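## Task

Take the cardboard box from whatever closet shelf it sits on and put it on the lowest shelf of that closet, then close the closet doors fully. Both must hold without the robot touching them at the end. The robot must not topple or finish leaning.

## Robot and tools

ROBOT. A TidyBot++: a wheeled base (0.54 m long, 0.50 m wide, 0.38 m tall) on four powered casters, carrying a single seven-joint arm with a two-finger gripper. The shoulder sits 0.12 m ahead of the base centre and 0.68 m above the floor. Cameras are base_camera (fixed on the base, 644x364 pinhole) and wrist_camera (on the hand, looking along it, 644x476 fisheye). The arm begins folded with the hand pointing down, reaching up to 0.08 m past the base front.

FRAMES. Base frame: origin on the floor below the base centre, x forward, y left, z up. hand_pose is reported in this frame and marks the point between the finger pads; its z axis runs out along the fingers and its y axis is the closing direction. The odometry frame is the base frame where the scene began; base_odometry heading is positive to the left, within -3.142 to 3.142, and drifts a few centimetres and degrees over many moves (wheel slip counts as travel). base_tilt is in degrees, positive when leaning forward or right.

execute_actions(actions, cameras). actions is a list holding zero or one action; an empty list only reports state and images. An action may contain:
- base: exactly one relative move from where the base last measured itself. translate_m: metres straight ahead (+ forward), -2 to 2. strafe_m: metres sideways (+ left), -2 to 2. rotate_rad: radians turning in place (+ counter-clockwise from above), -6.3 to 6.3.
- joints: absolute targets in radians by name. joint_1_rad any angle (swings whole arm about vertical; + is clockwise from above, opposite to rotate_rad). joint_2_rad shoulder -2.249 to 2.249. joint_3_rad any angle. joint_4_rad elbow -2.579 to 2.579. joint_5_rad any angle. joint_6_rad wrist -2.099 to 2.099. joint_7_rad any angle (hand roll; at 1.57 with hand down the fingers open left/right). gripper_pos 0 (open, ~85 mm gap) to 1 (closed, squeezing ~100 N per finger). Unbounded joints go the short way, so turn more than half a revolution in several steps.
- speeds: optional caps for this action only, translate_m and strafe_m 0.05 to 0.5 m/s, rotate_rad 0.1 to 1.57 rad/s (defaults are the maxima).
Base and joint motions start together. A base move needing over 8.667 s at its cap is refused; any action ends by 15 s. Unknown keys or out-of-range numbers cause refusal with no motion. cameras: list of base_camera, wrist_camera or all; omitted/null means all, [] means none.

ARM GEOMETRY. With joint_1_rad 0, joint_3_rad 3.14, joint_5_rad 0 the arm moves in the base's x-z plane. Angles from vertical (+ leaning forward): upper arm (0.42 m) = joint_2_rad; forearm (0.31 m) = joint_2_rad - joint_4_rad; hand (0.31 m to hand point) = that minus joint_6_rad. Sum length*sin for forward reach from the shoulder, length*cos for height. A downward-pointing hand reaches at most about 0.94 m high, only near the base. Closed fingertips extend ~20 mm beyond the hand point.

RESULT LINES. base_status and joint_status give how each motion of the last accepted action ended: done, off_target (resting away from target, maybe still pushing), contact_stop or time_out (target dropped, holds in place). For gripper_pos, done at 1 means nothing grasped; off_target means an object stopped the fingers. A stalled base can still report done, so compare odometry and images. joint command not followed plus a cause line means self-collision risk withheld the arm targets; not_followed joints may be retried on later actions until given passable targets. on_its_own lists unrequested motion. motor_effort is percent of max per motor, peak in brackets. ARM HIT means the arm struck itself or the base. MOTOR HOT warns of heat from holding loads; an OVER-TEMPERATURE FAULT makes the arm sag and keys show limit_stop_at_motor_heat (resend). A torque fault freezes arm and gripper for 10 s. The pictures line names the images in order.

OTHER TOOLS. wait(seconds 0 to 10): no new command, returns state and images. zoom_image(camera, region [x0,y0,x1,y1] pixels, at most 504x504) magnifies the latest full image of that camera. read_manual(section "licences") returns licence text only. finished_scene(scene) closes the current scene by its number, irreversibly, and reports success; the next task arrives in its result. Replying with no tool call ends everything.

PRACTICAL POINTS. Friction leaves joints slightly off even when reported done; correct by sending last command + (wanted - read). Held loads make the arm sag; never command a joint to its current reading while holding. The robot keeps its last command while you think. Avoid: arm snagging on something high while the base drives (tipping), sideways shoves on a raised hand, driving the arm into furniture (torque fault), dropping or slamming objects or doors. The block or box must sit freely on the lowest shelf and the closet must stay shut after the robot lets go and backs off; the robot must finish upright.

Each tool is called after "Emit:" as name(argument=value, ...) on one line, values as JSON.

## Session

Emit:
execute_actions(actions=[{"joints":{"joint_6_rad":0.5}}])

Scene clock: 1.60 s.
base_odometry: x=+0.000 y=+0.000 heading=+0.000 (m, m, rad; odometry frame)
base_tilt: forward=+0.2 right=+0.0 (deg)
base_status: not commanded
joint_positions: joint_1_rad=-0.027 joint_2_rad=-0.396 joint_3_rad=+3.143 joint_4_rad=-2.560 joint_5_rad=+0.029 joint_6_rad=+0.480 joint_7_rad=+1.590 gripper_pos=+0.000
joint_status: all done
motor_effort: joint_1_rad=+1(0) joint_2_rad=-4(5) joint_3_rad=+1(1) joint_4_rad=+19(19) joint_5_rad=-1(1) joint_6_rad=+9(9) joint_7_rad=-1(0) (%)
hand_pose: x=+0.5263 y=+0.0158 z=+0.8592 quat_wxyz=(+0.001, +0.745, +0.031, +0.666) (m; base frame)
pictures: base_camera, wrist_camera
camera_calibration (this result's frames):
wrist_camera: T_world_to_cam=[[0.0896339, -0.995917, -0.0107709, -0.00943096], [-0.123707, -0.000401861, -0.992319, 0.977424], [0.988262, 0.0902778, -0.123238, -0.274939], [0, 0, 0, 1]] pos_world=[0.393471, 0.0158212, 0.935931]
Images, in order (width x height): base_camera 644x364, wrist_camera 644x476.

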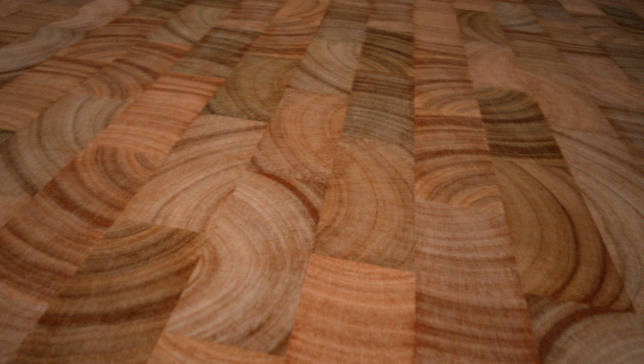

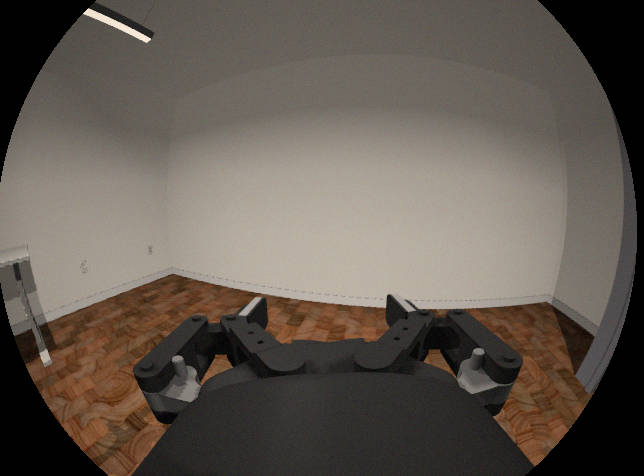

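Emit:
execute_actions(actions=[{"base":{"rotate_rad":-1.4}}])

Scene clock: 5.73 s.
base_odometry: x=+0.000 y=+0.000 heading=-1.400 (m, m, rad; odometry frame)
base_tilt: forward=+0.2 right=+0.0 (deg)
base_status: done
joint_positions: joint_1_rad=-0.027 joint_2_rad=-0.396 joint_3_rad=+3.143 joint_4_rad=-2.560 joint_5_rad=+0.029 joint_6_rad=+0.480 joint_7_rad=+1.590 gripper_pos=+0.000
joint_status: not commanded
motor_effort: joint_1_rad=+0(1) joint_2_rad=-5(5) joint_3_rad=+1(2) joint_4_rad=+18(18) joint_5_rad=+0(1) joint_6_rad=+10(9) joint_7_rad=+0(1) (%)
hand_pose: x=+0.5263 y=+0.0158 z=+0.8592 quat_wxyz=(+0.001, +0.745, +0.031, +0.666) (m; base frame)
pictures: base_camera, wrist_camera
camera_calibration (this result's frames):
wrist_camera: T_world_to_cam=[[0.0896205, -0.995918, -0.0107762, -0.00942578], [-0.123707, -0.000394901, -0.992319, 0.977424], [0.988263, 0.0902652, -0.123238, -0.274939], [0, 0, 0, 1]] pos_world=[0.393471, 0.0158161, 0.935932]
Images, in order (width x height): base_camera 644x364, wrist_camera 644x476.

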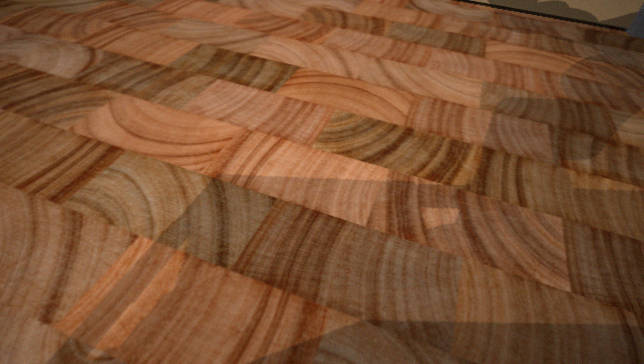

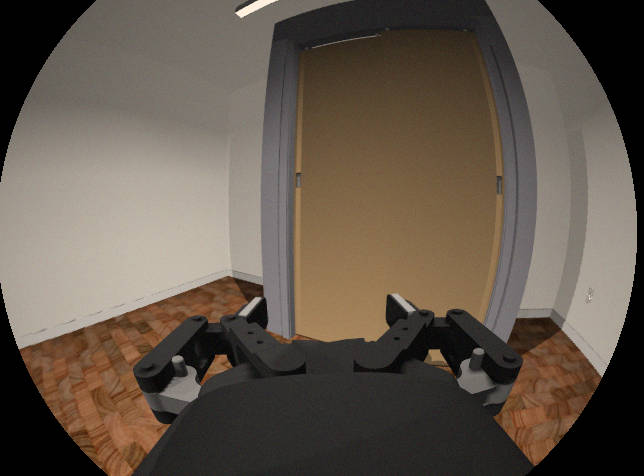

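Emit:
zoom_image(camera="wrist_camera", region=[240, 10, 560, 360])

Emit:
zoom_image(camera="base_camera", region=[400, 0, 644, 100])

Region (240, 10, 560, 360) of wrist_camera's 644x476 image, scaled by 1.440; it fills the left 461 columns of this view, and the rest is white.

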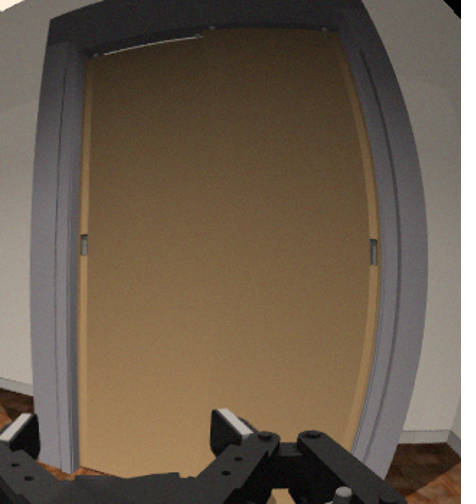

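Region (400, 0, 644, 100) of base_camera's 644x364 image, scaled by 2.066; it fills the top 207 rows of this view, and the rest is white.

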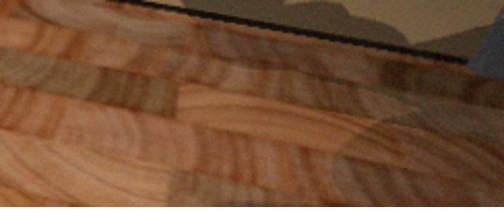

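Emit:
execute_actions(actions=[{"base":{"rotate_rad":-0.45}}])

Scene clock: 27.13 s.
base_odometry: x=+0.000 y=+0.000 heading=-1.850 (m, m, rad; odometry frame)
base_tilt: forward=+0.2 right=+0.0 (deg)
base_status: done
joint_positions: joint_1_rad=-0.027 joint_2_rad=-0.396 joint_3_rad=+3.143 joint_4_rad=-2.560 joint_5_rad=+0.029 joint_6_rad=+0.480 joint_7_rad=+1.590 gripper_pos=+0.000
joint_status: not commanded
motor_effort: joint_1_rad=+0(1) joint_2_rad=-4(5) joint_3_rad=+1(2) joint_4_rad=+18(18) joint_5_rad=-1(2) joint_6_rad=+9(10) joint_7_rad=+0(0) (%)
hand_pose: x=+0.5263 y=+0.0158 z=+0.8592 quat_wxyz=(+0.001, +0.745, +0.031, +0.666) (m; base frame)
pictures: base_camera, wrist_camera
camera_calibration (this result's frames):
wrist_camera: T_world_to_cam=[[0.0895909, -0.99592, -0.0107888, -0.00941364], [-0.123708, -0.000378688, -0.992319, 0.977424], [0.988266, 0.0902374, -0.123237, -0.27494], [0, 0, 0, 1]] pos_world=[0.393472, 0.0158048, 0.935932]
Images, in order (width x height): base_camera 644x364, wrist_camera 644x476.

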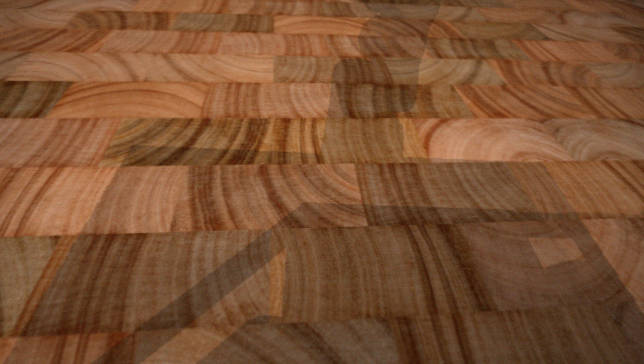

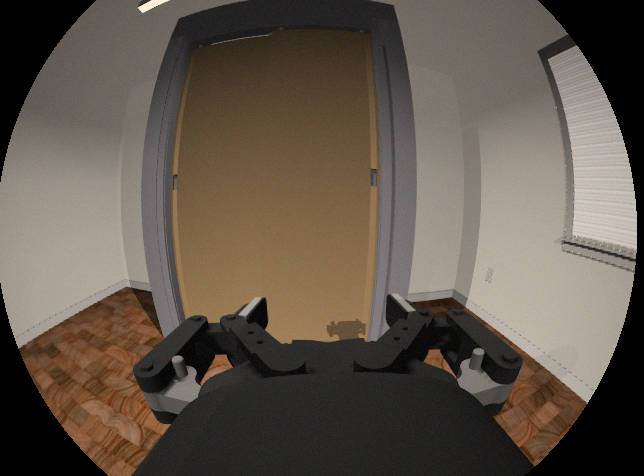

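Emit:
execute_actions(actions=[{"base":{"translate_m":0.5},"joints":{"joint_1_rad":0.03,"joint_2_rad":-0.2,"joint_4_rad":-2.15,"joint_6_rad":0.4,"joint_7_rad":3.14,"gripper_pos":1.0}}])

Scene clock: 37.73 s.
base_odometry: x=-0.138 y=-0.481 heading=-1.850 (m, m, rad; odometry frame)
base_tilt: forward=+0.2 right=+0.0 (deg)
base_status: done
joint_positions: joint_1_rad=+0.013 joint_2_rad=-0.207 joint_3_rad=+3.143 joint_4_rad=-2.165 joint_5_rad=+0.029 joint_6_rad=+0.440 joint_7_rad=+3.116 gripper_pos=+0.999
joint_status: all done
motor_effort: joint_1_rad=+0(0) joint_2_rad=-13(14) joint_3_rad=+1(1) joint_4_rad=+20(20) joint_5_rad=-1(1) joint_6_rad=+10(10) joint_7_rad=-1(1) (%)
hand_pose: x=+0.6344 y=-0.0022 z=+0.9915 quat_wxyz=(+0.514, +0.487, +0.486, +0.512) (m; base frame)
pictures: base_camera, wrist_camera
camera_calibration (this result's frames):
wrist_camera: T_world_to_cam=[[-0.00164536, -0.0463081, 0.998926, -0.976753], [-0.0106369, -0.99887, -0.046323, 0.1101], [0.999942, -0.0107017, 0.00115092, -0.494815], [0, 0, 0, 1]] pos_world=[0.49435, 0.0594485, 0.981374]
Images, in order (width x height): base_camera 644x364, wrist_camera 644x476.

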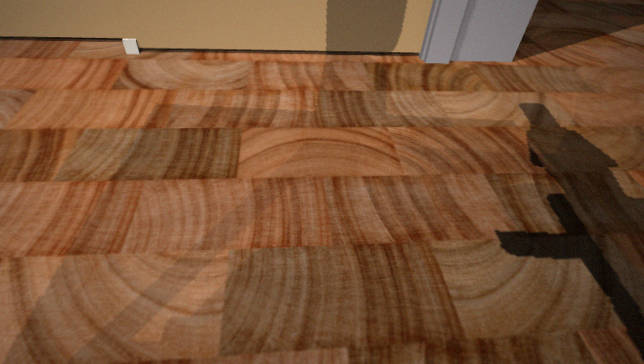

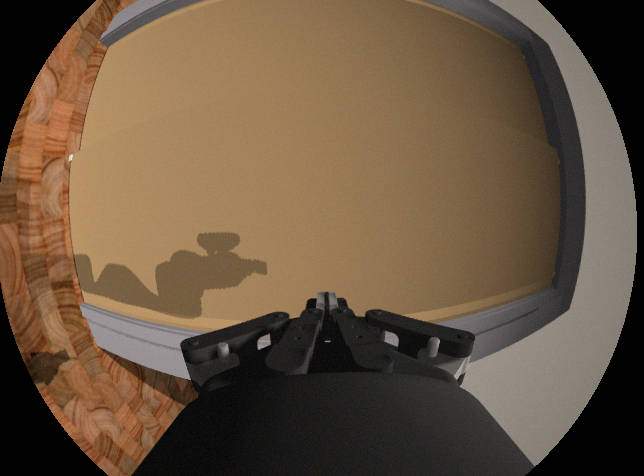

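Emit:
zoom_image(camera="base_camera", region=[0, 0, 500, 100])

Region (0, 0, 500, 100) of base_camera's 644x364 image, scaled by 1.008; it fills the top 101 rows of this view, and the rest is white.

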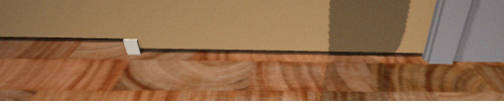

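Emit:
execute_actions(actions=[{"base":{"rotate_rad":0.05},"joints":{"joint_6_rad":0.35}}], cameras=[])

Emit:
execute_actions(actions=[{"base":{"strafe_m":-0.26}}], cameras=[])

Emit:
execute_actions(actions=[{"base":{"translate_m":0.2}}])

Scene clock: 53.30 s.
base_odometry: x=-0.138 y=-0.481 heading=-1.800 (m, m, rad; odometry frame)
base_tilt: forward=+0.2 right=-0.1 (deg)
base_status: done
joint_positions: joint_1_rad=+0.020 joint_2_rad=-0.207 joint_3_rad=+3.141 joint_4_rad=-2.165 joint_5_rad=+0.029 joint_6_rad=+0.385 joint_7_rad=+3.116 gripper_pos=+0.999
joint_status: all done
motor_effort: joint_1_rad=+1(2) joint_2_rad=-13(14) joint_3_rad=+1(3) joint_4_rad=+19(21) joint_5_rad=-1(1) joint_6_rad=+10(10) joint_7_rad=+0(0) (%)
hand_pose: x=+0.6348 y=-0.0052 z=+0.9747 quat_wxyz=(+0.502, +0.502, +0.499, +0.497) (m; base frame)
pictures: none
No camera images: the call's "cameras" was empty. Leave "cameras" out to get every camera's image.

Scene clock: 55.10 s.
base_odometry: x=-0.392 y=-0.422 heading=-1.799 (m, m, rad; odometry frame)
base_tilt: forward=+0.2 right=+0.0 (deg)
base_status: done
joint_positions: joint_1_rad=+0.022 joint_2_rad=-0.207 joint_3_rad=+3.142 joint_4_rad=-2.165 joint_5_rad=+0.029 joint_6_rad=+0.385 joint_7_rad=+3.116 gripper_pos=+0.999
joint_status: not commanded
motor_effort: joint_1_rad=+1(1) joint_2_rad=-13(14) joint_3_rad=+1(3) joint_4_rad=+20(21) joint_5_rad=-1(1) joint_6_rad=+9(10) joint_7_rad=-1(0) (%)
hand_pose: x=+0.6348 y=-0.0072 z=+0.9747 quat_wxyz=(+0.503, +0.503, +0.498, +0.496) (m; base frame)
pictures: none
No camera images: the call's "cameras" was empty. Leave "cameras" out to get every camera's image.

Scene clock: 56.73 s.
base_odometry: x=-0.437 y=-0.617 heading=-1.799 (m, m, rad; odometry frame)
base_tilt: forward=+0.2 right=+0.0 (deg)
base_status: done
joint_positions: joint_1_rad=+0.022 joint_2_rad=-0.201 joint_3_rad=+3.142 joint_4_rad=-2.164 joint_5_rad=+0.029 joint_6_rad=+0.385 joint_7_rad=+3.116 gripper_pos=+0.999
joint_status: not commanded
motor_effort: joint_1_rad=+0(0) joint_2_rad=-13(17) joint_3_rad=+1(1) joint_4_rad=+19(21) joint_5_rad=-1(1) joint_6_rad=+10(10) joint_7_rad=+0(0) (%)
hand_pose: x=+0.6368 y=-0.0072 z=+0.9716 quat_wxyz=(+0.502, +0.504, +0.499, +0.495) (m; base frame)
pictures: base_camera, wrist_camera
camera_calibration (this result's frames):
wrist_camera: T_world_to_cam=[[0.0582425, -0.0469473, 0.997198, -0.993604], [-0.0236239, -0.998679, -0.0456372, 0.11185], [0.998023, -0.0208997, -0.0592746, -0.437441], [0, 0, 0, 1]] pos_world=[0.497088, 0.0559129, 0.969995]
Images, in order (width x height): base_camera 644x364, wrist_camera 644x476.

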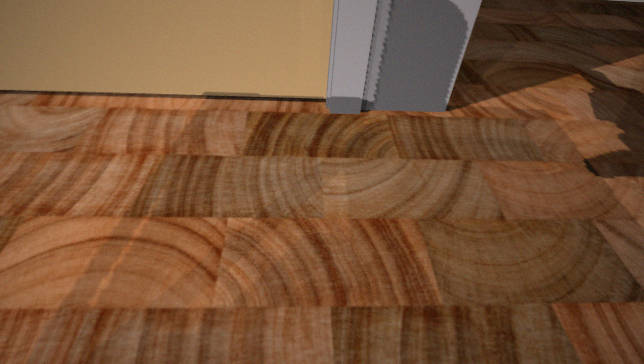

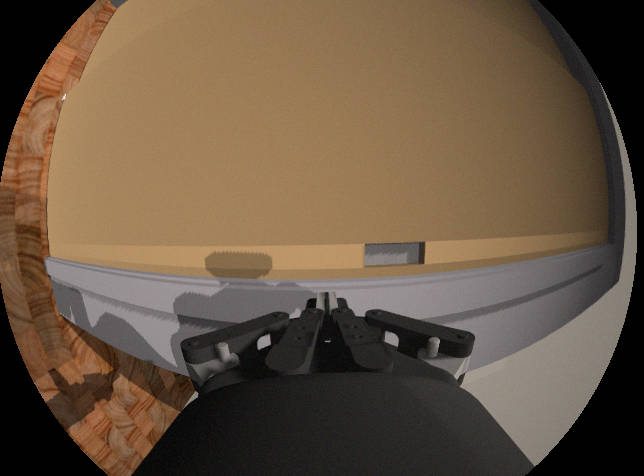

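Emit:
execute_actions(actions=[{"base":{"strafe_m":0.02},"joints":{"joint_4_rad":-1.86,"joint_6_rad":0.065}}])

Scene clock: 73.97 s.
base_odometry: x=-0.418 y=-0.622 heading=-1.800 (m, m, rad; odometry frame)
base_tilt: forward=+0.2 right=+0.0 (deg)
base_status: done
joint_positions: joint_1_rad=+0.023 joint_2_rad=-0.201 joint_3_rad=+3.142 joint_4_rad=-1.876 joint_5_rad=+0.029 joint_6_rad=+0.106 joint_7_rad=+3.116 gripper_pos=+0.999
joint_status: all done
motor_effort: joint_1_rad=+0(2) joint_2_rad=-14(15) joint_3_rad=+1(3) joint_4_rad=+21(21) joint_5_rad=+0(1) joint_6_rad=+10(11) joint_7_rad=+0(1) (%)
hand_pose: x=+0.6589 y=-0.0099 z=+1.0615 quat_wxyz=(+0.506, +0.504, +0.496, +0.494) (m; base frame)
pictures: base_camera, wrist_camera
camera_calibration (this result's frames):
wrist_camera: T_world_to_cam=[[0.0495203, -0.0450322, 0.997757, -1.07952], [-0.0306863, -0.99858, -0.0435464, 0.116222], [0.998302, -0.028461, -0.0508318, -0.463474], [0, 0, 0, 1]] pos_world=[0.519711, 0.0542529, 1.0586]
Images, in order (width x height): base_camera 644x364, wrist_camera 644x476.

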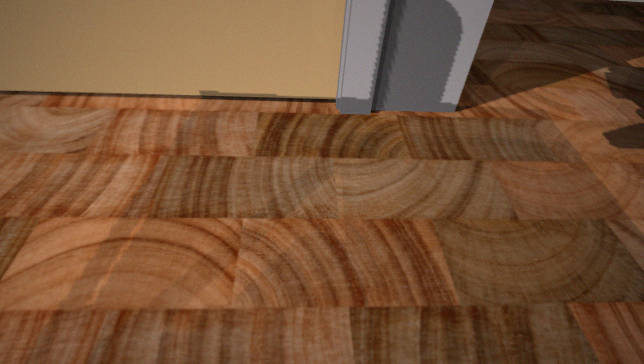

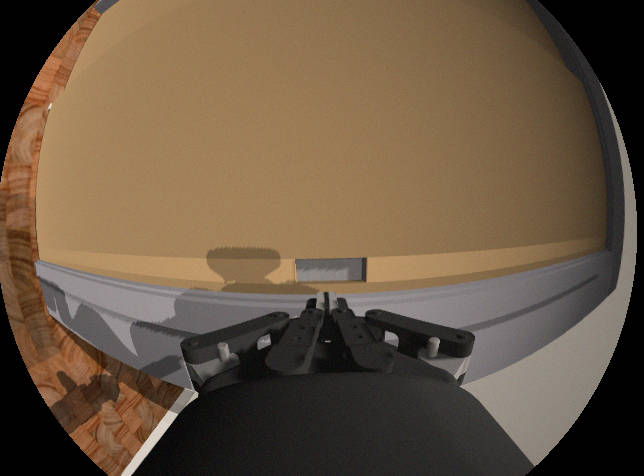

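Emit:
execute_actions(actions=[{"base":{"translate_m":0.09}}])

Scene clock: 79.33 s.
base_odometry: x=-0.438 y=-0.709 heading=-1.799 (m, m, rad; odometry frame)
base_tilt: forward=+0.3 right=+0.0 (deg)
base_status: done
joint_positions: joint_1_rad=+0.023 joint_2_rad=-0.196 joint_3_rad=+3.142 joint_4_rad=-1.876 joint_5_rad=+0.029 joint_6_rad=+0.104 joint_7_rad=+3.116 gripper_pos=+0.999
joint_status: not commanded
motor_effort: joint_1_rad=+0(0) joint_2_rad=-14(19) joint_3_rad=+1(1) joint_4_rad=+21(22) joint_5_rad=-1(1) joint_6_rad=+10(10) joint_7_rad=-1(1) (%)
hand_pose: x=+0.6608 y=-0.0100 z=+1.0585 quat_wxyz=(+0.504, +0.505, +0.497, +0.493) (m; base frame)
pictures: base_camera, wrist_camera
camera_calibration (this result's frames):
wrist_camera: T_world_to_cam=[[0.0561846, -0.0451793, 0.997398, -1.08057], [-0.0310415, -0.998572, -0.0434839, 0.116252], [0.997938, -0.0285176, -0.0575068, -0.45818], [0, 0, 0, 1]] pos_world=[0.521555, 0.0542001, 1.05646]
Images, in order (width x height): base_camera 644x364, wrist_camera 644x476.

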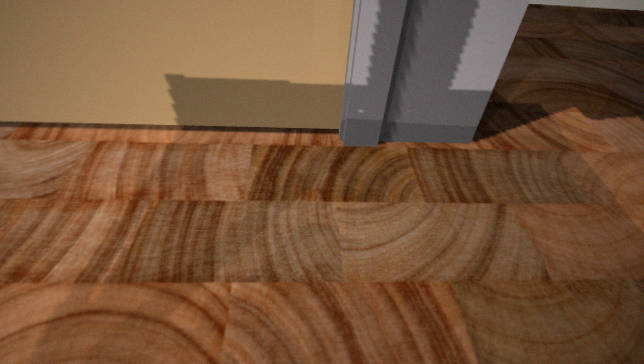

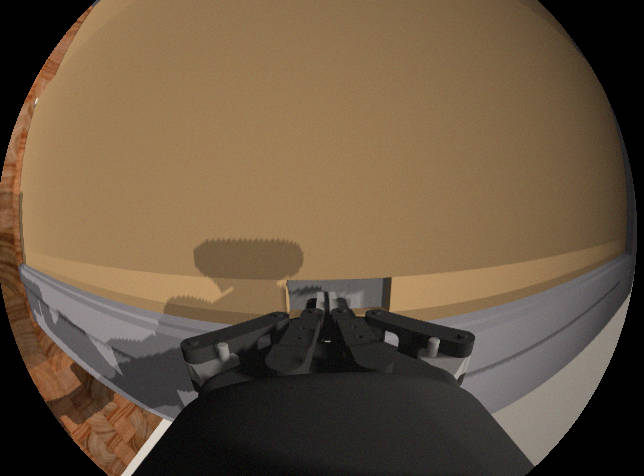

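Emit:
execute_actions(actions=[{"base":{"translate_m":0.04},"speeds":{"translate_m":0.05}}])

Scene clock: 85.80 s.
base_odometry: x=-0.447 y=-0.748 heading=-1.799 (m, m, rad; odometry frame)
base_tilt: forward=+0.2 right=+0.0 (deg)
base_status: done
joint_positions: joint_1_rad=+0.023 joint_2_rad=-0.215 joint_3_rad=+3.142 joint_4_rad=-1.879 joint_5_rad=+0.029 joint_6_rad=+0.084 joint_7_rad=+3.116 gripper_pos=+0.999
joint_status: not commanded
motor_effort: joint_1_rad=+0(0) joint_2_rad=-10(15) joint_3_rad=+1(2) joint_4_rad=+24(27) joint_5_rad=-1(1) joint_6_rad=+12(14) joint_7_rad=-1(1) (%)
hand_pose: x=+0.6533 y=-0.0100 z=+1.0605 quat_wxyz=(+0.504, +0.507, +0.498, +0.491) (m; base frame)
pictures: base_camera, wrist_camera
camera_calibration (this result's frames):
wrist_camera: T_world_to_cam=[[0.0604544, -0.0452519, 0.997145, -1.08465], [-0.0318172, -0.998552, -0.0433867, 0.116495], [0.997664, -0.0291034, -0.0618066, -0.445872], [0, 0, 0, 1]] pos_world=[0.514109, 0.0542677, 1.05905]
Images, in order (width x height): base_camera 644x364, wrist_camera 644x476.

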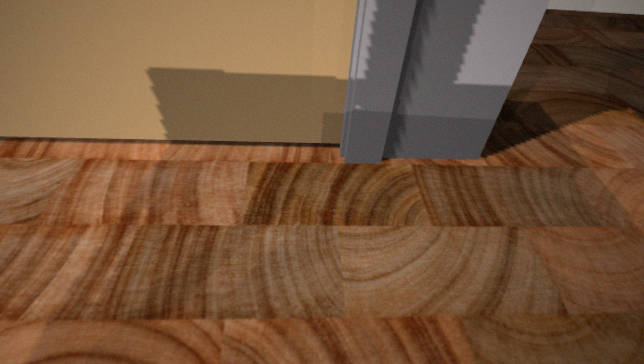

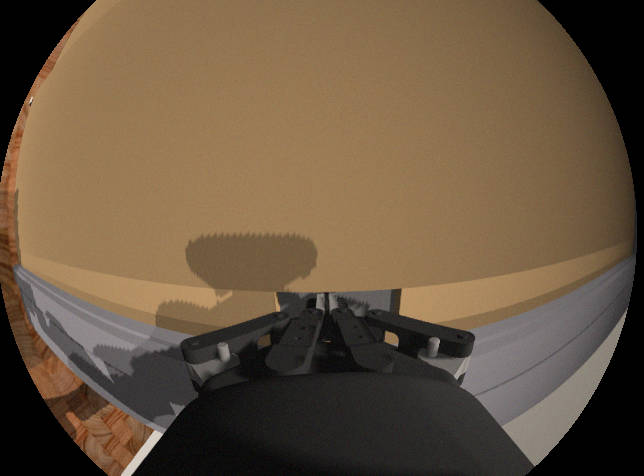

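Contact made. Strafe left.

Emit:
execute_actions(actions=[{"base":{"strafe_m":0.15},"speeds":{"strafe_m":0.07}}])

Scene clock: 90.40 s.
base_odometry: x=-0.301 y=-0.783 heading=-1.800 (m, m, rad; odometry frame)
base_tilt: forward=+0.3 right=+0.0 (deg)
base_status: done
joint_positions: joint_1_rad=+0.059 joint_2_rad=-0.221 joint_3_rad=+3.173 joint_4_rad=-1.878 joint_5_rad=+0.029 joint_6_rad=+0.071 joint_7_rad=+3.116 gripper_pos=+0.999
joint_status: not commanded
motor_effort: joint_1_rad=-4(9) joint_2_rad=-6(14) joint_3_rad=-4(9) joint_4_rad=+27(27) joint_5_rad=+0(1) joint_6_rad=+15(15) joint_7_rad=-1(1) (%)
hand_pose: x=+0.6493 y=-0.0480 z=+1.0606 quat_wxyz=(+0.517, +0.526, +0.481, +0.475) (m; base frame)
pictures: base_camera, wrist_camera
camera_calibration (this result's frames):
wrist_camera: T_world_to_cam=[[0.0620785, -0.0563895, 0.996477, -1.08711], [-0.0986365, -0.993862, -0.0500966, 0.129188], [0.993185, -0.0951791, -0.0672595, -0.437466], [0, 0, 0, 1]] pos_world=[0.514714, 0.0254558, 1.06033]
Images, in order (width x height): base_camera 644x364, wrist_camera 644x476.

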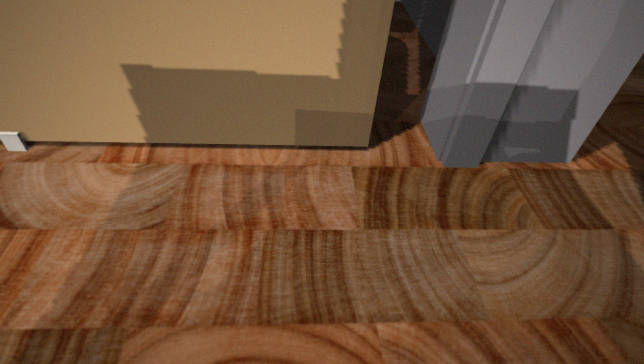

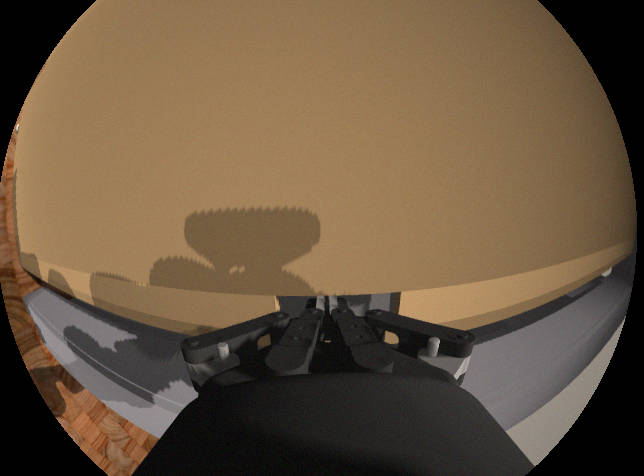

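Emit:
execute_actions(actions=[{"base":{"strafe_m":0.28},"speeds":{"strafe_m":0.1}}])

Scene clock: 95.53 s.
base_odometry: x=-0.028 y=-0.846 heading=-1.800 (m, m, rad; odometry frame)
base_tilt: forward=+0.2 right=+0.0 (deg)
base_status: done
joint_positions: joint_1_rad=+0.073 joint_2_rad=-0.246 joint_3_rad=+3.188 joint_4_rad=-1.890 joint_5_rad=+0.029 joint_6_rad=+0.053 joint_7_rad=+3.116 gripper_pos=+0.999
joint_status: not commanded
motor_effort: joint_1_rad=-6(12) joint_2_rad=+0(12) joint_3_rad=-6(13) joint_4_rad=+30(30) joint_5_rad=-1(1) joint_6_rad=+17(18) joint_7_rad=-1(2) (%)
hand_pose: x=+0.6380 y=-0.0639 z=+1.0606 quat_wxyz=(+0.521, +0.535, +0.473, +0.467) (m; base frame)
pictures: base_camera, wrist_camera
camera_calibration (this result's frames):
wrist_camera: T_world_to_cam=[[0.06505, -0.0630676, 0.995887, -1.08899], [-0.127887, -0.990298, -0.0543602, 0.13568], [0.989653, -0.123825, -0.0724844, -0.421799], [0, 0, 0, 1]] pos_world=[0.505626, 0.0134543, 1.06131]
Images, in order (width x height): base_camera 644x364, wrist_camera 644x476.

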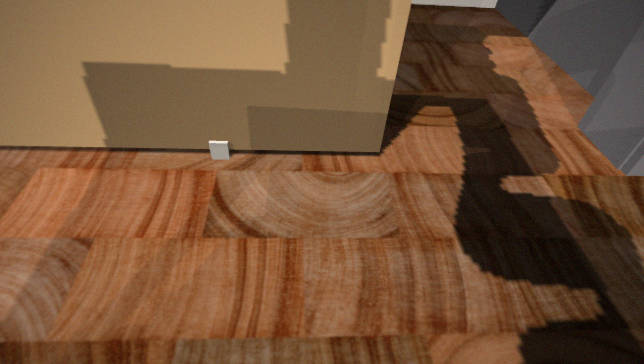

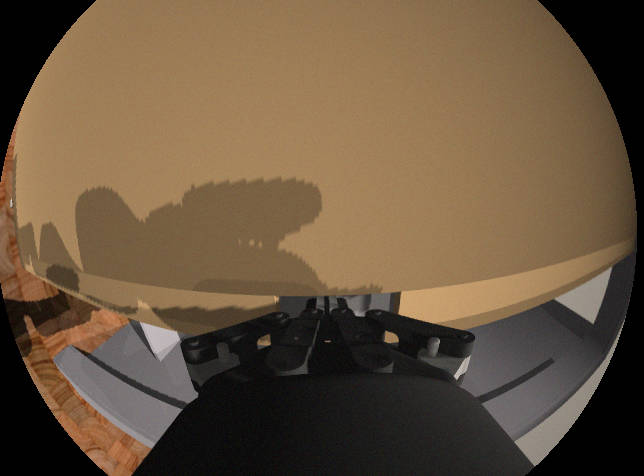

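Emit:
execute_actions(actions=[{"base":{"translate_m":-0.015}}], cameras=[])

Emit:
execute_actions(actions=[{"base":{"strafe_m":0.15},"speeds":{"strafe_m":0.1}}])

Scene clock: 100.77 s.
base_odometry: x=-0.025 y=-0.832 heading=-1.800 (m, m, rad; odometry frame)
base_tilt: forward=+0.2 right=+0.0 (deg)
base_status: done
joint_positions: joint_1_rad=+0.068 joint_2_rad=-0.213 joint_3_rad=+3.184 joint_4_rad=-1.863 joint_5_rad=+0.029 joint_6_rad=+0.053 joint_7_rad=+3.116 gripper_pos=+0.999
joint_status: not commanded
motor_effort: joint_1_rad=-4(5) joint_2_rad=-14(14) joint_3_rad=-4(5) joint_4_rad=+21(30) joint_5_rad=-1(1) joint_6_rad=+10(17) joint_7_rad=+0(1) (%)
hand_pose: x=+0.6516 y=-0.0602 z=+1.0600 quat_wxyz=(+0.518, +0.534, +0.477, +0.467) (m; base frame)
pictures: none
No camera images: the call's "cameras" was empty. Leave "cameras" out to get every camera's image.

Scene clock: 102.83 s.
base_odometry: x=+0.122 y=-0.866 heading=-1.800 (m, m, rad; odometry frame)
base_tilt: forward=+0.2 right=+0.0 (deg)
base_status: done
joint_positions: joint_1_rad=+0.067 joint_2_rad=-0.228 joint_3_rad=+3.182 joint_4_rad=-1.876 joint_5_rad=+0.029 joint_6_rad=+0.053 joint_7_rad=+3.116 gripper_pos=+0.999
joint_status: not commanded
motor_effort: joint_1_rad=-5(10) joint_2_rad=-4(14) joint_3_rad=-5(11) joint_4_rad=+28(28) joint_5_rad=+0(1) joint_6_rad=+15(16) joint_7_rad=-1(1) (%)
hand_pose: x=+0.6459 y=-0.0578 z=+1.0598 quat_wxyz=(+0.518, +0.533, +0.478, +0.469) (m; base frame)
pictures: base_camera, wrist_camera
camera_calibration (this result's frames):
wrist_camera: T_world_to_cam=[[0.0699623, -0.0606253, 0.995706, -1.0912], [-0.116578, -0.991809, -0.0521968, 0.132973], [0.990714, -0.112426, -0.0764568, -0.424672], [0, 0, 0, 1]] pos_world=[0.512573, 0.017986, 1.06098]
Images, in order (width x height): base_camera 644x364, wrist_camera 644x476.

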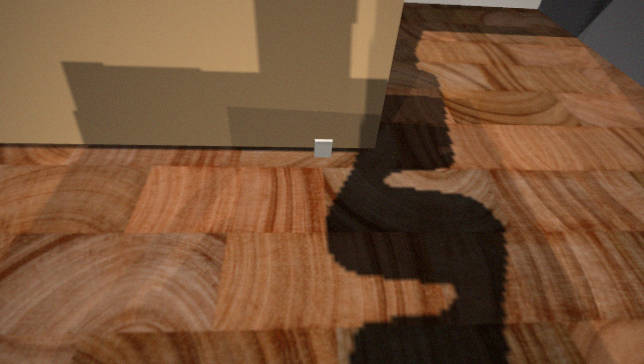

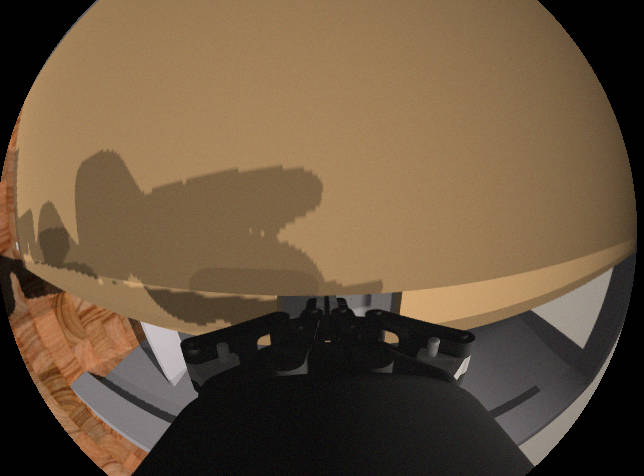

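Emit:
execute_actions(actions=[{"base":{"translate_m":-0.25}}], cameras=[])

Emit:
execute_actions(actions=[{"base":{"strafe_m":-0.3},"joints":{"joint_1_rad":0.0,"joint_3_rad":3.13,"joint_7_rad":1.57,"gripper_pos":0.0}}])

Scene clock: 107.23 s.
base_odometry: x=+0.179 y=-0.622 heading=-1.800 (m, m, rad; odometry frame)
base_tilt: forward=+0.3 right=+0.0 (deg)
base_status: done
joint_positions: joint_1_rad=+0.042 joint_2_rad=-0.200 joint_3_rad=+3.156 joint_4_rad=-1.855 joint_5_rad=+0.029 joint_6_rad=+0.053 joint_7_rad=+3.116 gripper_pos=+0.999
joint_status: not commanded
motor_effort: joint_1_rad=+0(5) joint_2_rad=-14(18) joint_3_rad=+1(4) joint_4_rad=+21(27) joint_5_rad=-1(0) joint_6_rad=+9(14) joint_7_rad=-1(1) (%)
hand_pose: x=+0.6593 y=-0.0291 z=+1.0581 quat_wxyz=(+0.505, +0.521, +0.494, +0.478) (m; base frame)
pictures: none
No camera images: the call's "cameras" was empty. Leave "cameras" out to get every camera's image.

Scene clock: 109.27 s.
base_odometry: x=-0.114 y=-0.554 heading=-1.801 (m, m, rad; odometry frame)
base_tilt: forward=+0.2 right=+0.0 (deg)
base_status: done
joint_positions: joint_1_rad=+0.016 joint_2_rad=-0.200 joint_3_rad=+3.146 joint_4_rad=-1.855 joint_5_rad=+0.029 joint_6_rad=+0.053 joint_7_rad=+1.583 gripper_pos=+0.000
joint_status: all done
motor_effort: joint_1_rad=+0(1) joint_2_rad=-14(14) joint_3_rad=+1(2) joint_4_rad=+21(21) joint_5_rad=-1(0) joint_6_rad=+10(10) joint_7_rad=+0(1) (%)
hand_pose: x=+0.6599 y=-0.0094 z=+1.0581 quat_wxyz=(+0.020, +0.718, +0.008, +0.696) (m; base frame)
pictures: base_camera, wrist_camera
camera_calibration (this result's frames):
wrist_camera: T_world_to_cam=[[0.0326375, -0.999423, -0.00941778, -0.00825988], [-0.0421544, 0.00803793, -0.999079, 1.14467], [0.998578, 0.0330044, -0.0418677, -0.473705], [0, 0, 0, 1]] pos_world=[0.521554, -0.00182152, 1.1237]
Images, in order (width x height): base_camera 644x364, wrist_camera 644x476.

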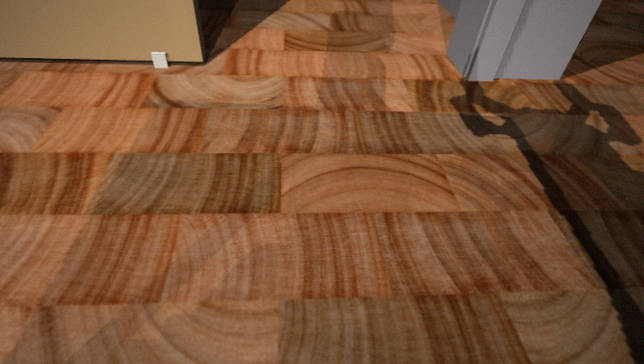

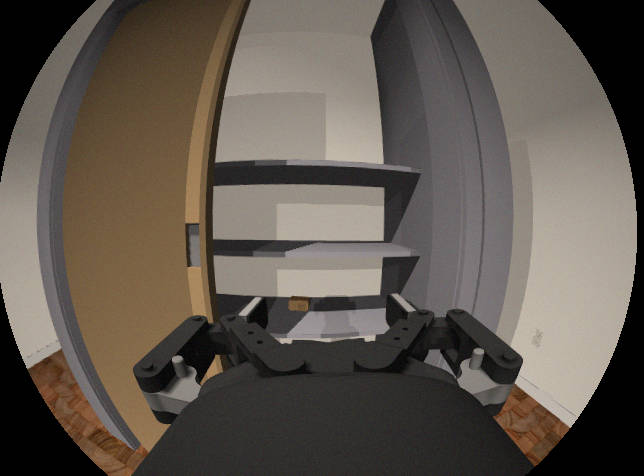

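Emit:
zoom_image(camera="wrist_camera", region=[200, 130, 440, 360])

Region (200, 130, 440, 360) of wrist_camera's 644x476 image, scaled by 2.100; it fills the top 483 rows of this view, and the rest is white.

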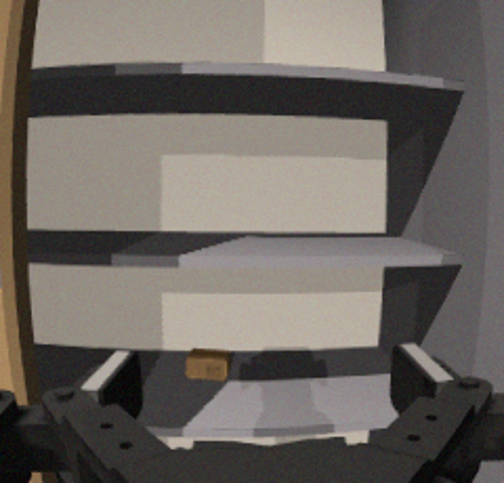

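Emit:
execute_actions(actions=[{"base":{"strafe_m":0.06},"joints":{"joint_2_rad":0.7,"joint_4_rad":-1.61,"joint_6_rad":0.6}}])

Scene clock: 134.00 s.
base_odometry: x=-0.055 y=-0.567 heading=-1.800 (m, m, rad; odometry frame)
base_tilt: forward=+0.3 right=+0.0 (deg)
base_status: done
joint_positions: joint_1_rad=+0.008 joint_2_rad=+0.692 joint_3_rad=+3.137 joint_4_rad=-1.632 joint_5_rad=+0.029 joint_6_rad=+0.559 joint_7_rad=+1.583 gripper_pos=+0.000
joint_status: all done
motor_effort: joint_1_rad=+1(2) joint_2_rad=-40(42) joint_3_rad=+0(2) joint_4_rad=+17(21) joint_5_rad=-1(1) joint_6_rad=+9(9) joint_7_rad=+0(0) (%)
hand_pose: x=+0.9223 y=+0.0025 z=+0.7307 quat_wxyz=(+0.006, +0.772, +0.016, +0.635) (m; base frame)
pictures: base_camera, wrist_camera
camera_calibration (this result's frames):
wrist_camera: T_world_to_cam=[[0.0591469, -0.997885, -0.0269622, -0.019638], [-0.204404, 0.0143305, -0.978782, 0.963331], [0.977098, 0.063403, -0.203124, -0.61222], [0, 0, 0, 1]] pos_world=[0.796269, 0.00541506, 0.818004]
Images, in order (width x height): base_camera 644x364, wrist_camera 644x476.

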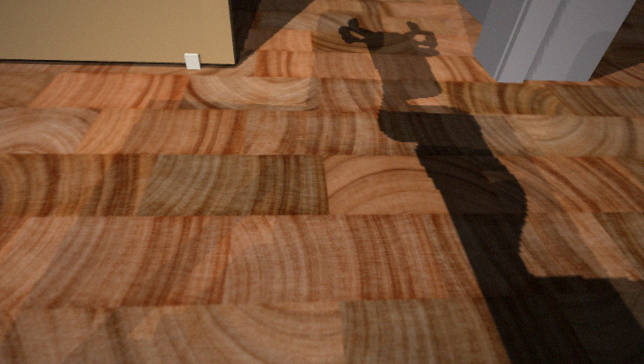

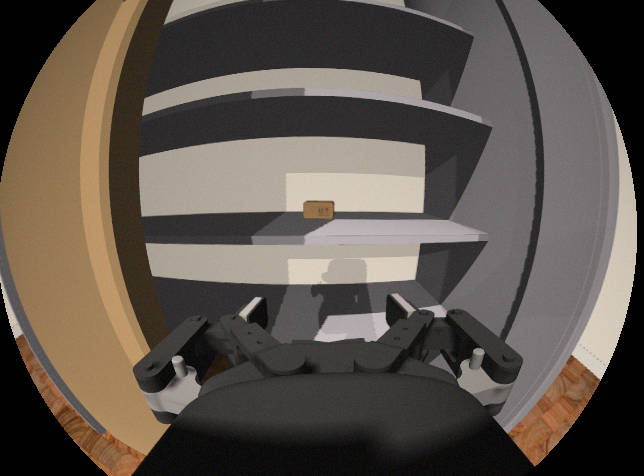

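Emit:
zoom_image(camera="wrist_camera", region=[240, 170, 400, 270])

Region (240, 170, 400, 270) of wrist_camera's 644x476 image, scaled by 3.150; it fills the top 315 rows of this view, and the rest is white.

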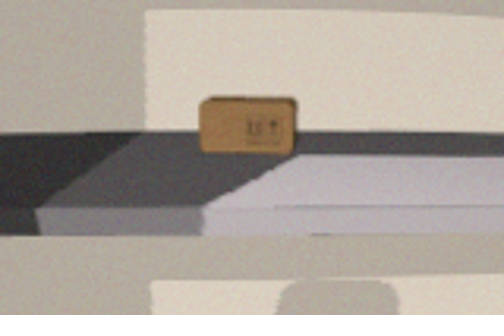

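Emit:
execute_actions(actions=[{"base":{"strafe_m":0.03},"joints":{"joint_4_rad":-1.547}}], cameras=[])

Emit:
execute_actions(actions=[{"base":{"translate_m":0.22}}])

Scene clock: 168.47 s.
base_odometry: x=-0.026 y=-0.574 heading=-1.799 (m, m, rad; odometry frame)
base_tilt: forward=+0.3 right=+0.0 (deg)
base_status: done
joint_positions: joint_1_rad=-0.004 joint_2_rad=+0.692 joint_3_rad=+3.134 joint_4_rad=-1.560 joint_5_rad=+0.029 joint_6_rad=+0.562 joint_7_rad=+1.583 gripper_pos=+0.000
joint_status: all done
motor_effort: joint_1_rad=+0(4) joint_2_rad=-41(42) joint_3_rad=-1(2) joint_4_rad=+17(18) joint_5_rad=-1(1) joint_6_rad=+9(10) joint_7_rad=+0(0) (%)
hand_pose: x=+0.9407 y=+0.0140 z=+0.7709 quat_wxyz=(+0.001, +0.748, +0.021, +0.664) (m; base frame)
pictures: none
No camera images: the call's "cameras" was empty. Leave "cameras" out to get every camera's image.

Scene clock: 170.17 s.
base_odometry: x=-0.076 y=-0.788 heading=-1.800 (m, m, rad; odometry frame)
base_tilt: forward=+0.2 right=+0.0 (deg)
base_status: done
joint_positions: joint_1_rad=-0.004 joint_2_rad=+0.694 joint_3_rad=+3.134 joint_4_rad=-1.559 joint_5_rad=+0.029 joint_6_rad=+0.563 joint_7_rad=+1.583 gripper_pos=+0.000
joint_status: not commanded
motor_effort: joint_1_rad=+0(3) joint_2_rad=-41(45) joint_3_rad=+0(1) joint_4_rad=+17(19) joint_5_rad=-1(1) joint_6_rad=+9(10) joint_7_rad=-1(1) (%)
hand_pose: x=+0.9410 y=+0.0140 z=+0.7700 quat_wxyz=(+0.001, +0.748, +0.021, +0.664) (m; base frame)
pictures: base_camera, wrist_camera
camera_calibration (this result's frames):
wrist_camera: T_world_to_cam=[[0.075241, -0.996879, -0.023881, -0.0257096], [-0.130639, 0.013888, -0.991333, 0.945764], [0.988571, 0.0777087, -0.129186, -0.691209], [0, 0, 0, 1]] pos_world=[0.808797, 0.0149489, 0.847658]
Images, in order (width x height): base_camera 644x364, wrist_camera 644x476.

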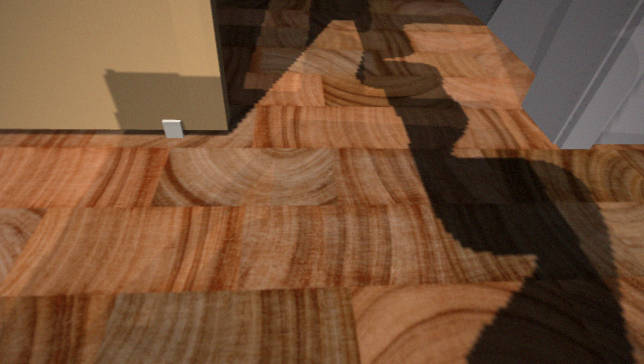

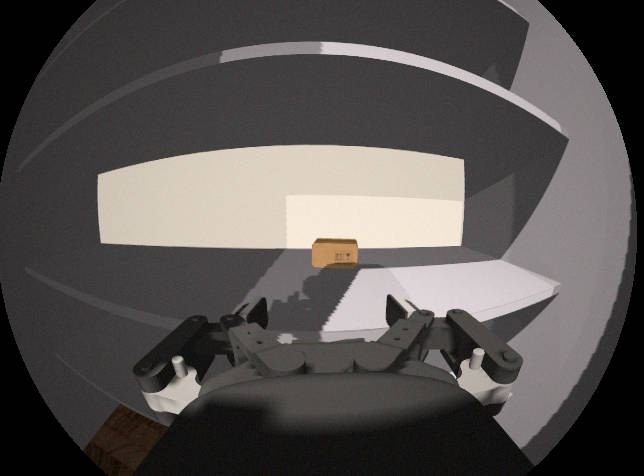

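Emit:
zoom_image(camera="wrist_camera", region=[270, 210, 400, 340])

Region (270, 210, 400, 340) of wrist_camera's 644x476 image, scaled by 3.877.

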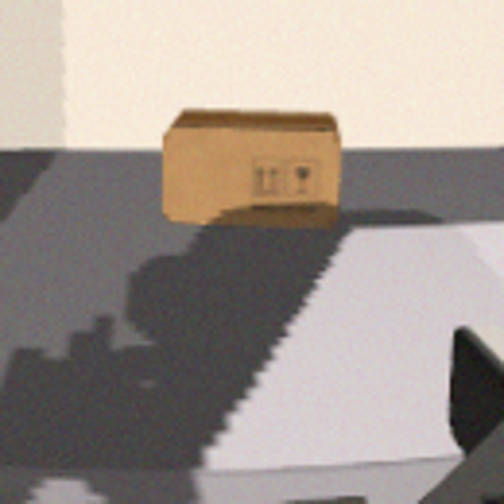

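Emit:
execute_actions(actions=[{"base":{"strafe_m":-0.015}}], cameras=[])

Emit:
execute_actions(actions=[{"base":{"translate_m":0.16},"speeds":{"translate_m":0.15}}])

Scene clock: 196.73 s.
base_odometry: x=-0.091 y=-0.785 heading=-1.800 (m, m, rad; odometry frame)
base_tilt: forward=+0.2 right=+0.0 (deg)
base_status: done
joint_positions: joint_1_rad=+0.001 joint_2_rad=+0.694 joint_3_rad=+3.134 joint_4_rad=-1.559 joint_5_rad=+0.029 joint_6_rad=+0.563 joint_7_rad=+1.583 gripper_pos=+0.000
joint_status: not commanded
motor_effort: joint_1_rad=+0(4) joint_2_rad=-41(44) joint_3_rad=+0(1) joint_4_rad=+17(18) joint_5_rad=-1(1) joint_6_rad=+10(10) joint_7_rad=+0(1) (%)
hand_pose: x=+0.9411 y=+0.0092 z=+0.7700 quat_wxyz=(+0.003, +0.748, +0.019, +0.664) (m; base frame)
pictures: none
No camera images: the call's "cameras" was empty. Leave "cameras" out to get every camera's image.

Scene clock: 198.47 s.
base_odometry: x=-0.127 y=-0.941 heading=-1.800 (m, m, rad; odometry frame)
base_tilt: forward=+0.3 right=-0.1 (deg)
base_status: done
joint_positions: joint_1_rad=+0.001 joint_2_rad=+0.694 joint_3_rad=+3.134 joint_4_rad=-1.559 joint_5_rad=+0.029 joint_6_rad=+0.563 joint_7_rad=+1.583 gripper_pos=+0.000
joint_status: not commanded
motor_effort: joint_1_rad=+0(3) joint_2_rad=-41(43) joint_3_rad=+0(0) joint_4_rad=+17(19) joint_5_rad=-1(2) joint_6_rad=+9(10) joint_7_rad=-1(0) (%)
hand_pose: x=+0.9412 y=+0.0092 z=+0.7702 quat_wxyz=(+0.003, +0.748, +0.019, +0.664) (m; base frame)
pictures: base_camera, wrist_camera
camera_calibration (this result's frames):
wrist_camera: T_world_to_cam=[[0.0694707, -0.997297, -0.0239298, -0.0250049], [-0.130027, 0.0147307, -0.991401, 0.945508], [0.989074, 0.0719848, -0.128652, -0.691771], [0, 0, 0, 1]] pos_world=[0.808891, 0.0109316, 0.847781]
Images, in order (width x height): base_camera 644x364, wrist_camera 644x476.

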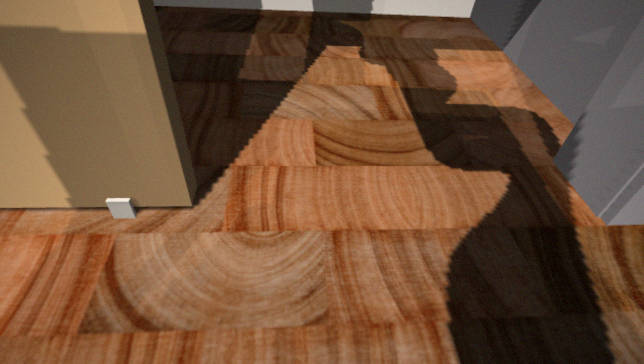

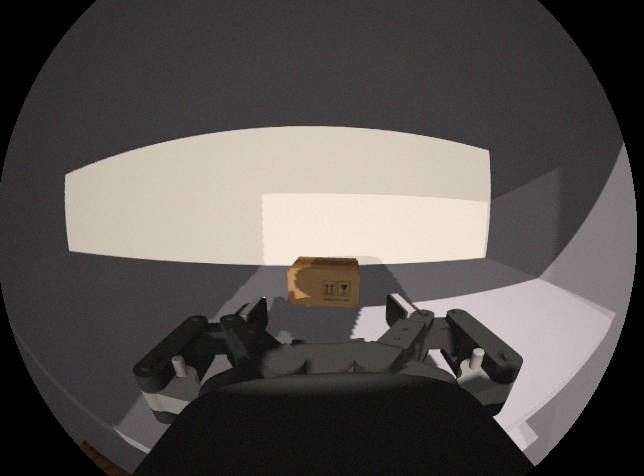

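Emit:
zoom_image(camera="wrist_camera", region=[230, 230, 430, 350])

Region (230, 230, 430, 350) of wrist_camera's 644x476 image, scaled by 2.520; it fills the top 302 rows of this view, and the rest is white.

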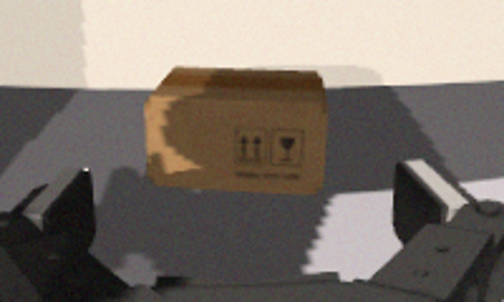

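Emit:
execute_actions(actions=[{"base":{"translate_m":0.065},"speeds":{"translate_m":0.1}}])

Scene clock: 211.23 s.
base_odometry: x=-0.142 y=-1.004 heading=-1.800 (m, m, rad; odometry frame)
base_tilt: forward=+0.2 right=+0.0 (deg)
base_status: done
joint_positions: joint_1_rad=+0.001 joint_2_rad=+0.694 joint_3_rad=+3.134 joint_4_rad=-1.559 joint_5_rad=+0.029 joint_6_rad=+0.563 joint_7_rad=+1.583 gripper_pos=+0.000
joint_status: not commanded
motor_effort: joint_1_rad=+0(2) joint_2_rad=-41(43) joint_3_rad=+0(1) joint_4_rad=+17(18) joint_5_rad=-1(1) joint_6_rad=+10(10) joint_7_rad=-1(1) (%)
hand_pose: x=+0.9412 y=+0.0092 z=+0.7703 quat_wxyz=(+0.003, +0.748, +0.019, +0.664) (m; base frame)
pictures: base_camera, wrist_camera
camera_calibration (this result's frames):
wrist_camera: T_world_to_cam=[[0.0694734, -0.997297, -0.0239208, -0.0250151], [-0.129892, 0.0147314, -0.991419, 0.945469], [0.989091, 0.0719844, -0.128517, -0.691914], [0, 0, 0, 1]] pos_world=[0.808913, 0.0109314, 0.847834]
Images, in order (width x height): base_camera 644x364, wrist_camera 644x476.

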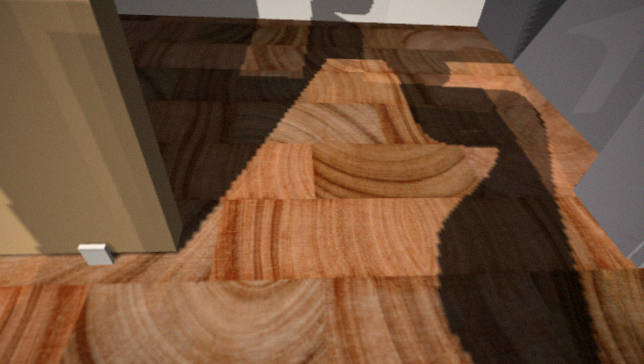

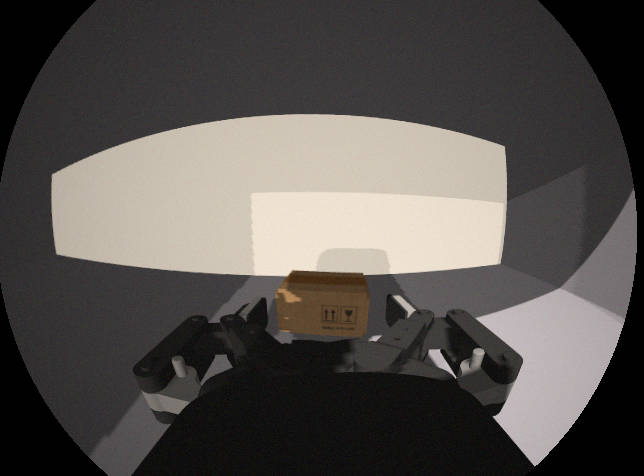

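Emit:
execute_actions(actions=[{"base":{"translate_m":0.035},"speeds":{"translate_m":0.06}}])

Scene clock: 215.40 s.
base_odometry: x=-0.150 y=-1.039 heading=-1.801 (m, m, rad; odometry frame)
base_tilt: forward=+0.2 right=+0.0 (deg)
base_status: done
joint_positions: joint_1_rad=+0.001 joint_2_rad=+0.694 joint_3_rad=+3.134 joint_4_rad=-1.558 joint_5_rad=+0.029 joint_6_rad=+0.563 joint_7_rad=+1.583 gripper_pos=+0.000
joint_status: not commanded
motor_effort: joint_1_rad=+0(2) joint_2_rad=-42(44) joint_3_rad=+0(1) joint_4_rad=+17(18) joint_5_rad=+0(1) joint_6_rad=+9(10) joint_7_rad=+0(0) (%)
hand_pose: x=+0.9412 y=+0.0092 z=+0.7703 quat_wxyz=(+0.003, +0.748, +0.019, +0.664) (m; base frame)
pictures: base_camera, wrist_camera
camera_calibration (this result's frames):
wrist_camera: T_world_to_cam=[[0.0694726, -0.997297, -0.0239227, -0.0250155], [-0.12991, 0.014732, -0.991416, 0.945453], [0.989089, 0.0719841, -0.128535, -0.691924], [0, 0, 0, 1]] pos_world=[0.808936, 0.0109312, 0.847803]
Images, in order (width x height): base_camera 644x364, wrist_camera 644x476.

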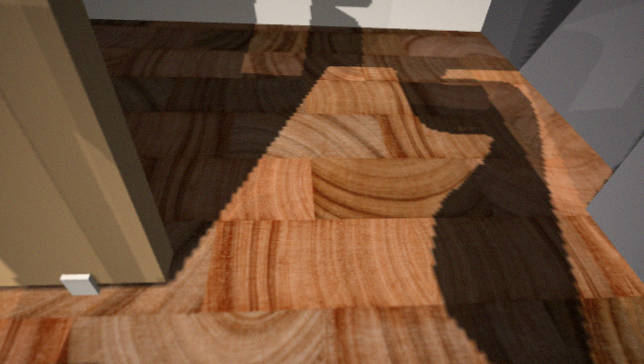

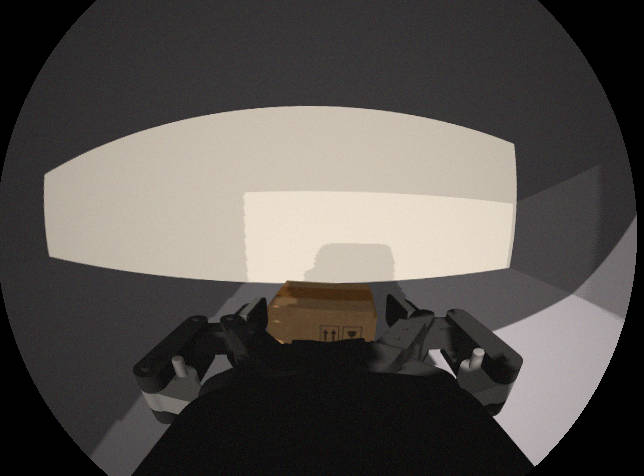

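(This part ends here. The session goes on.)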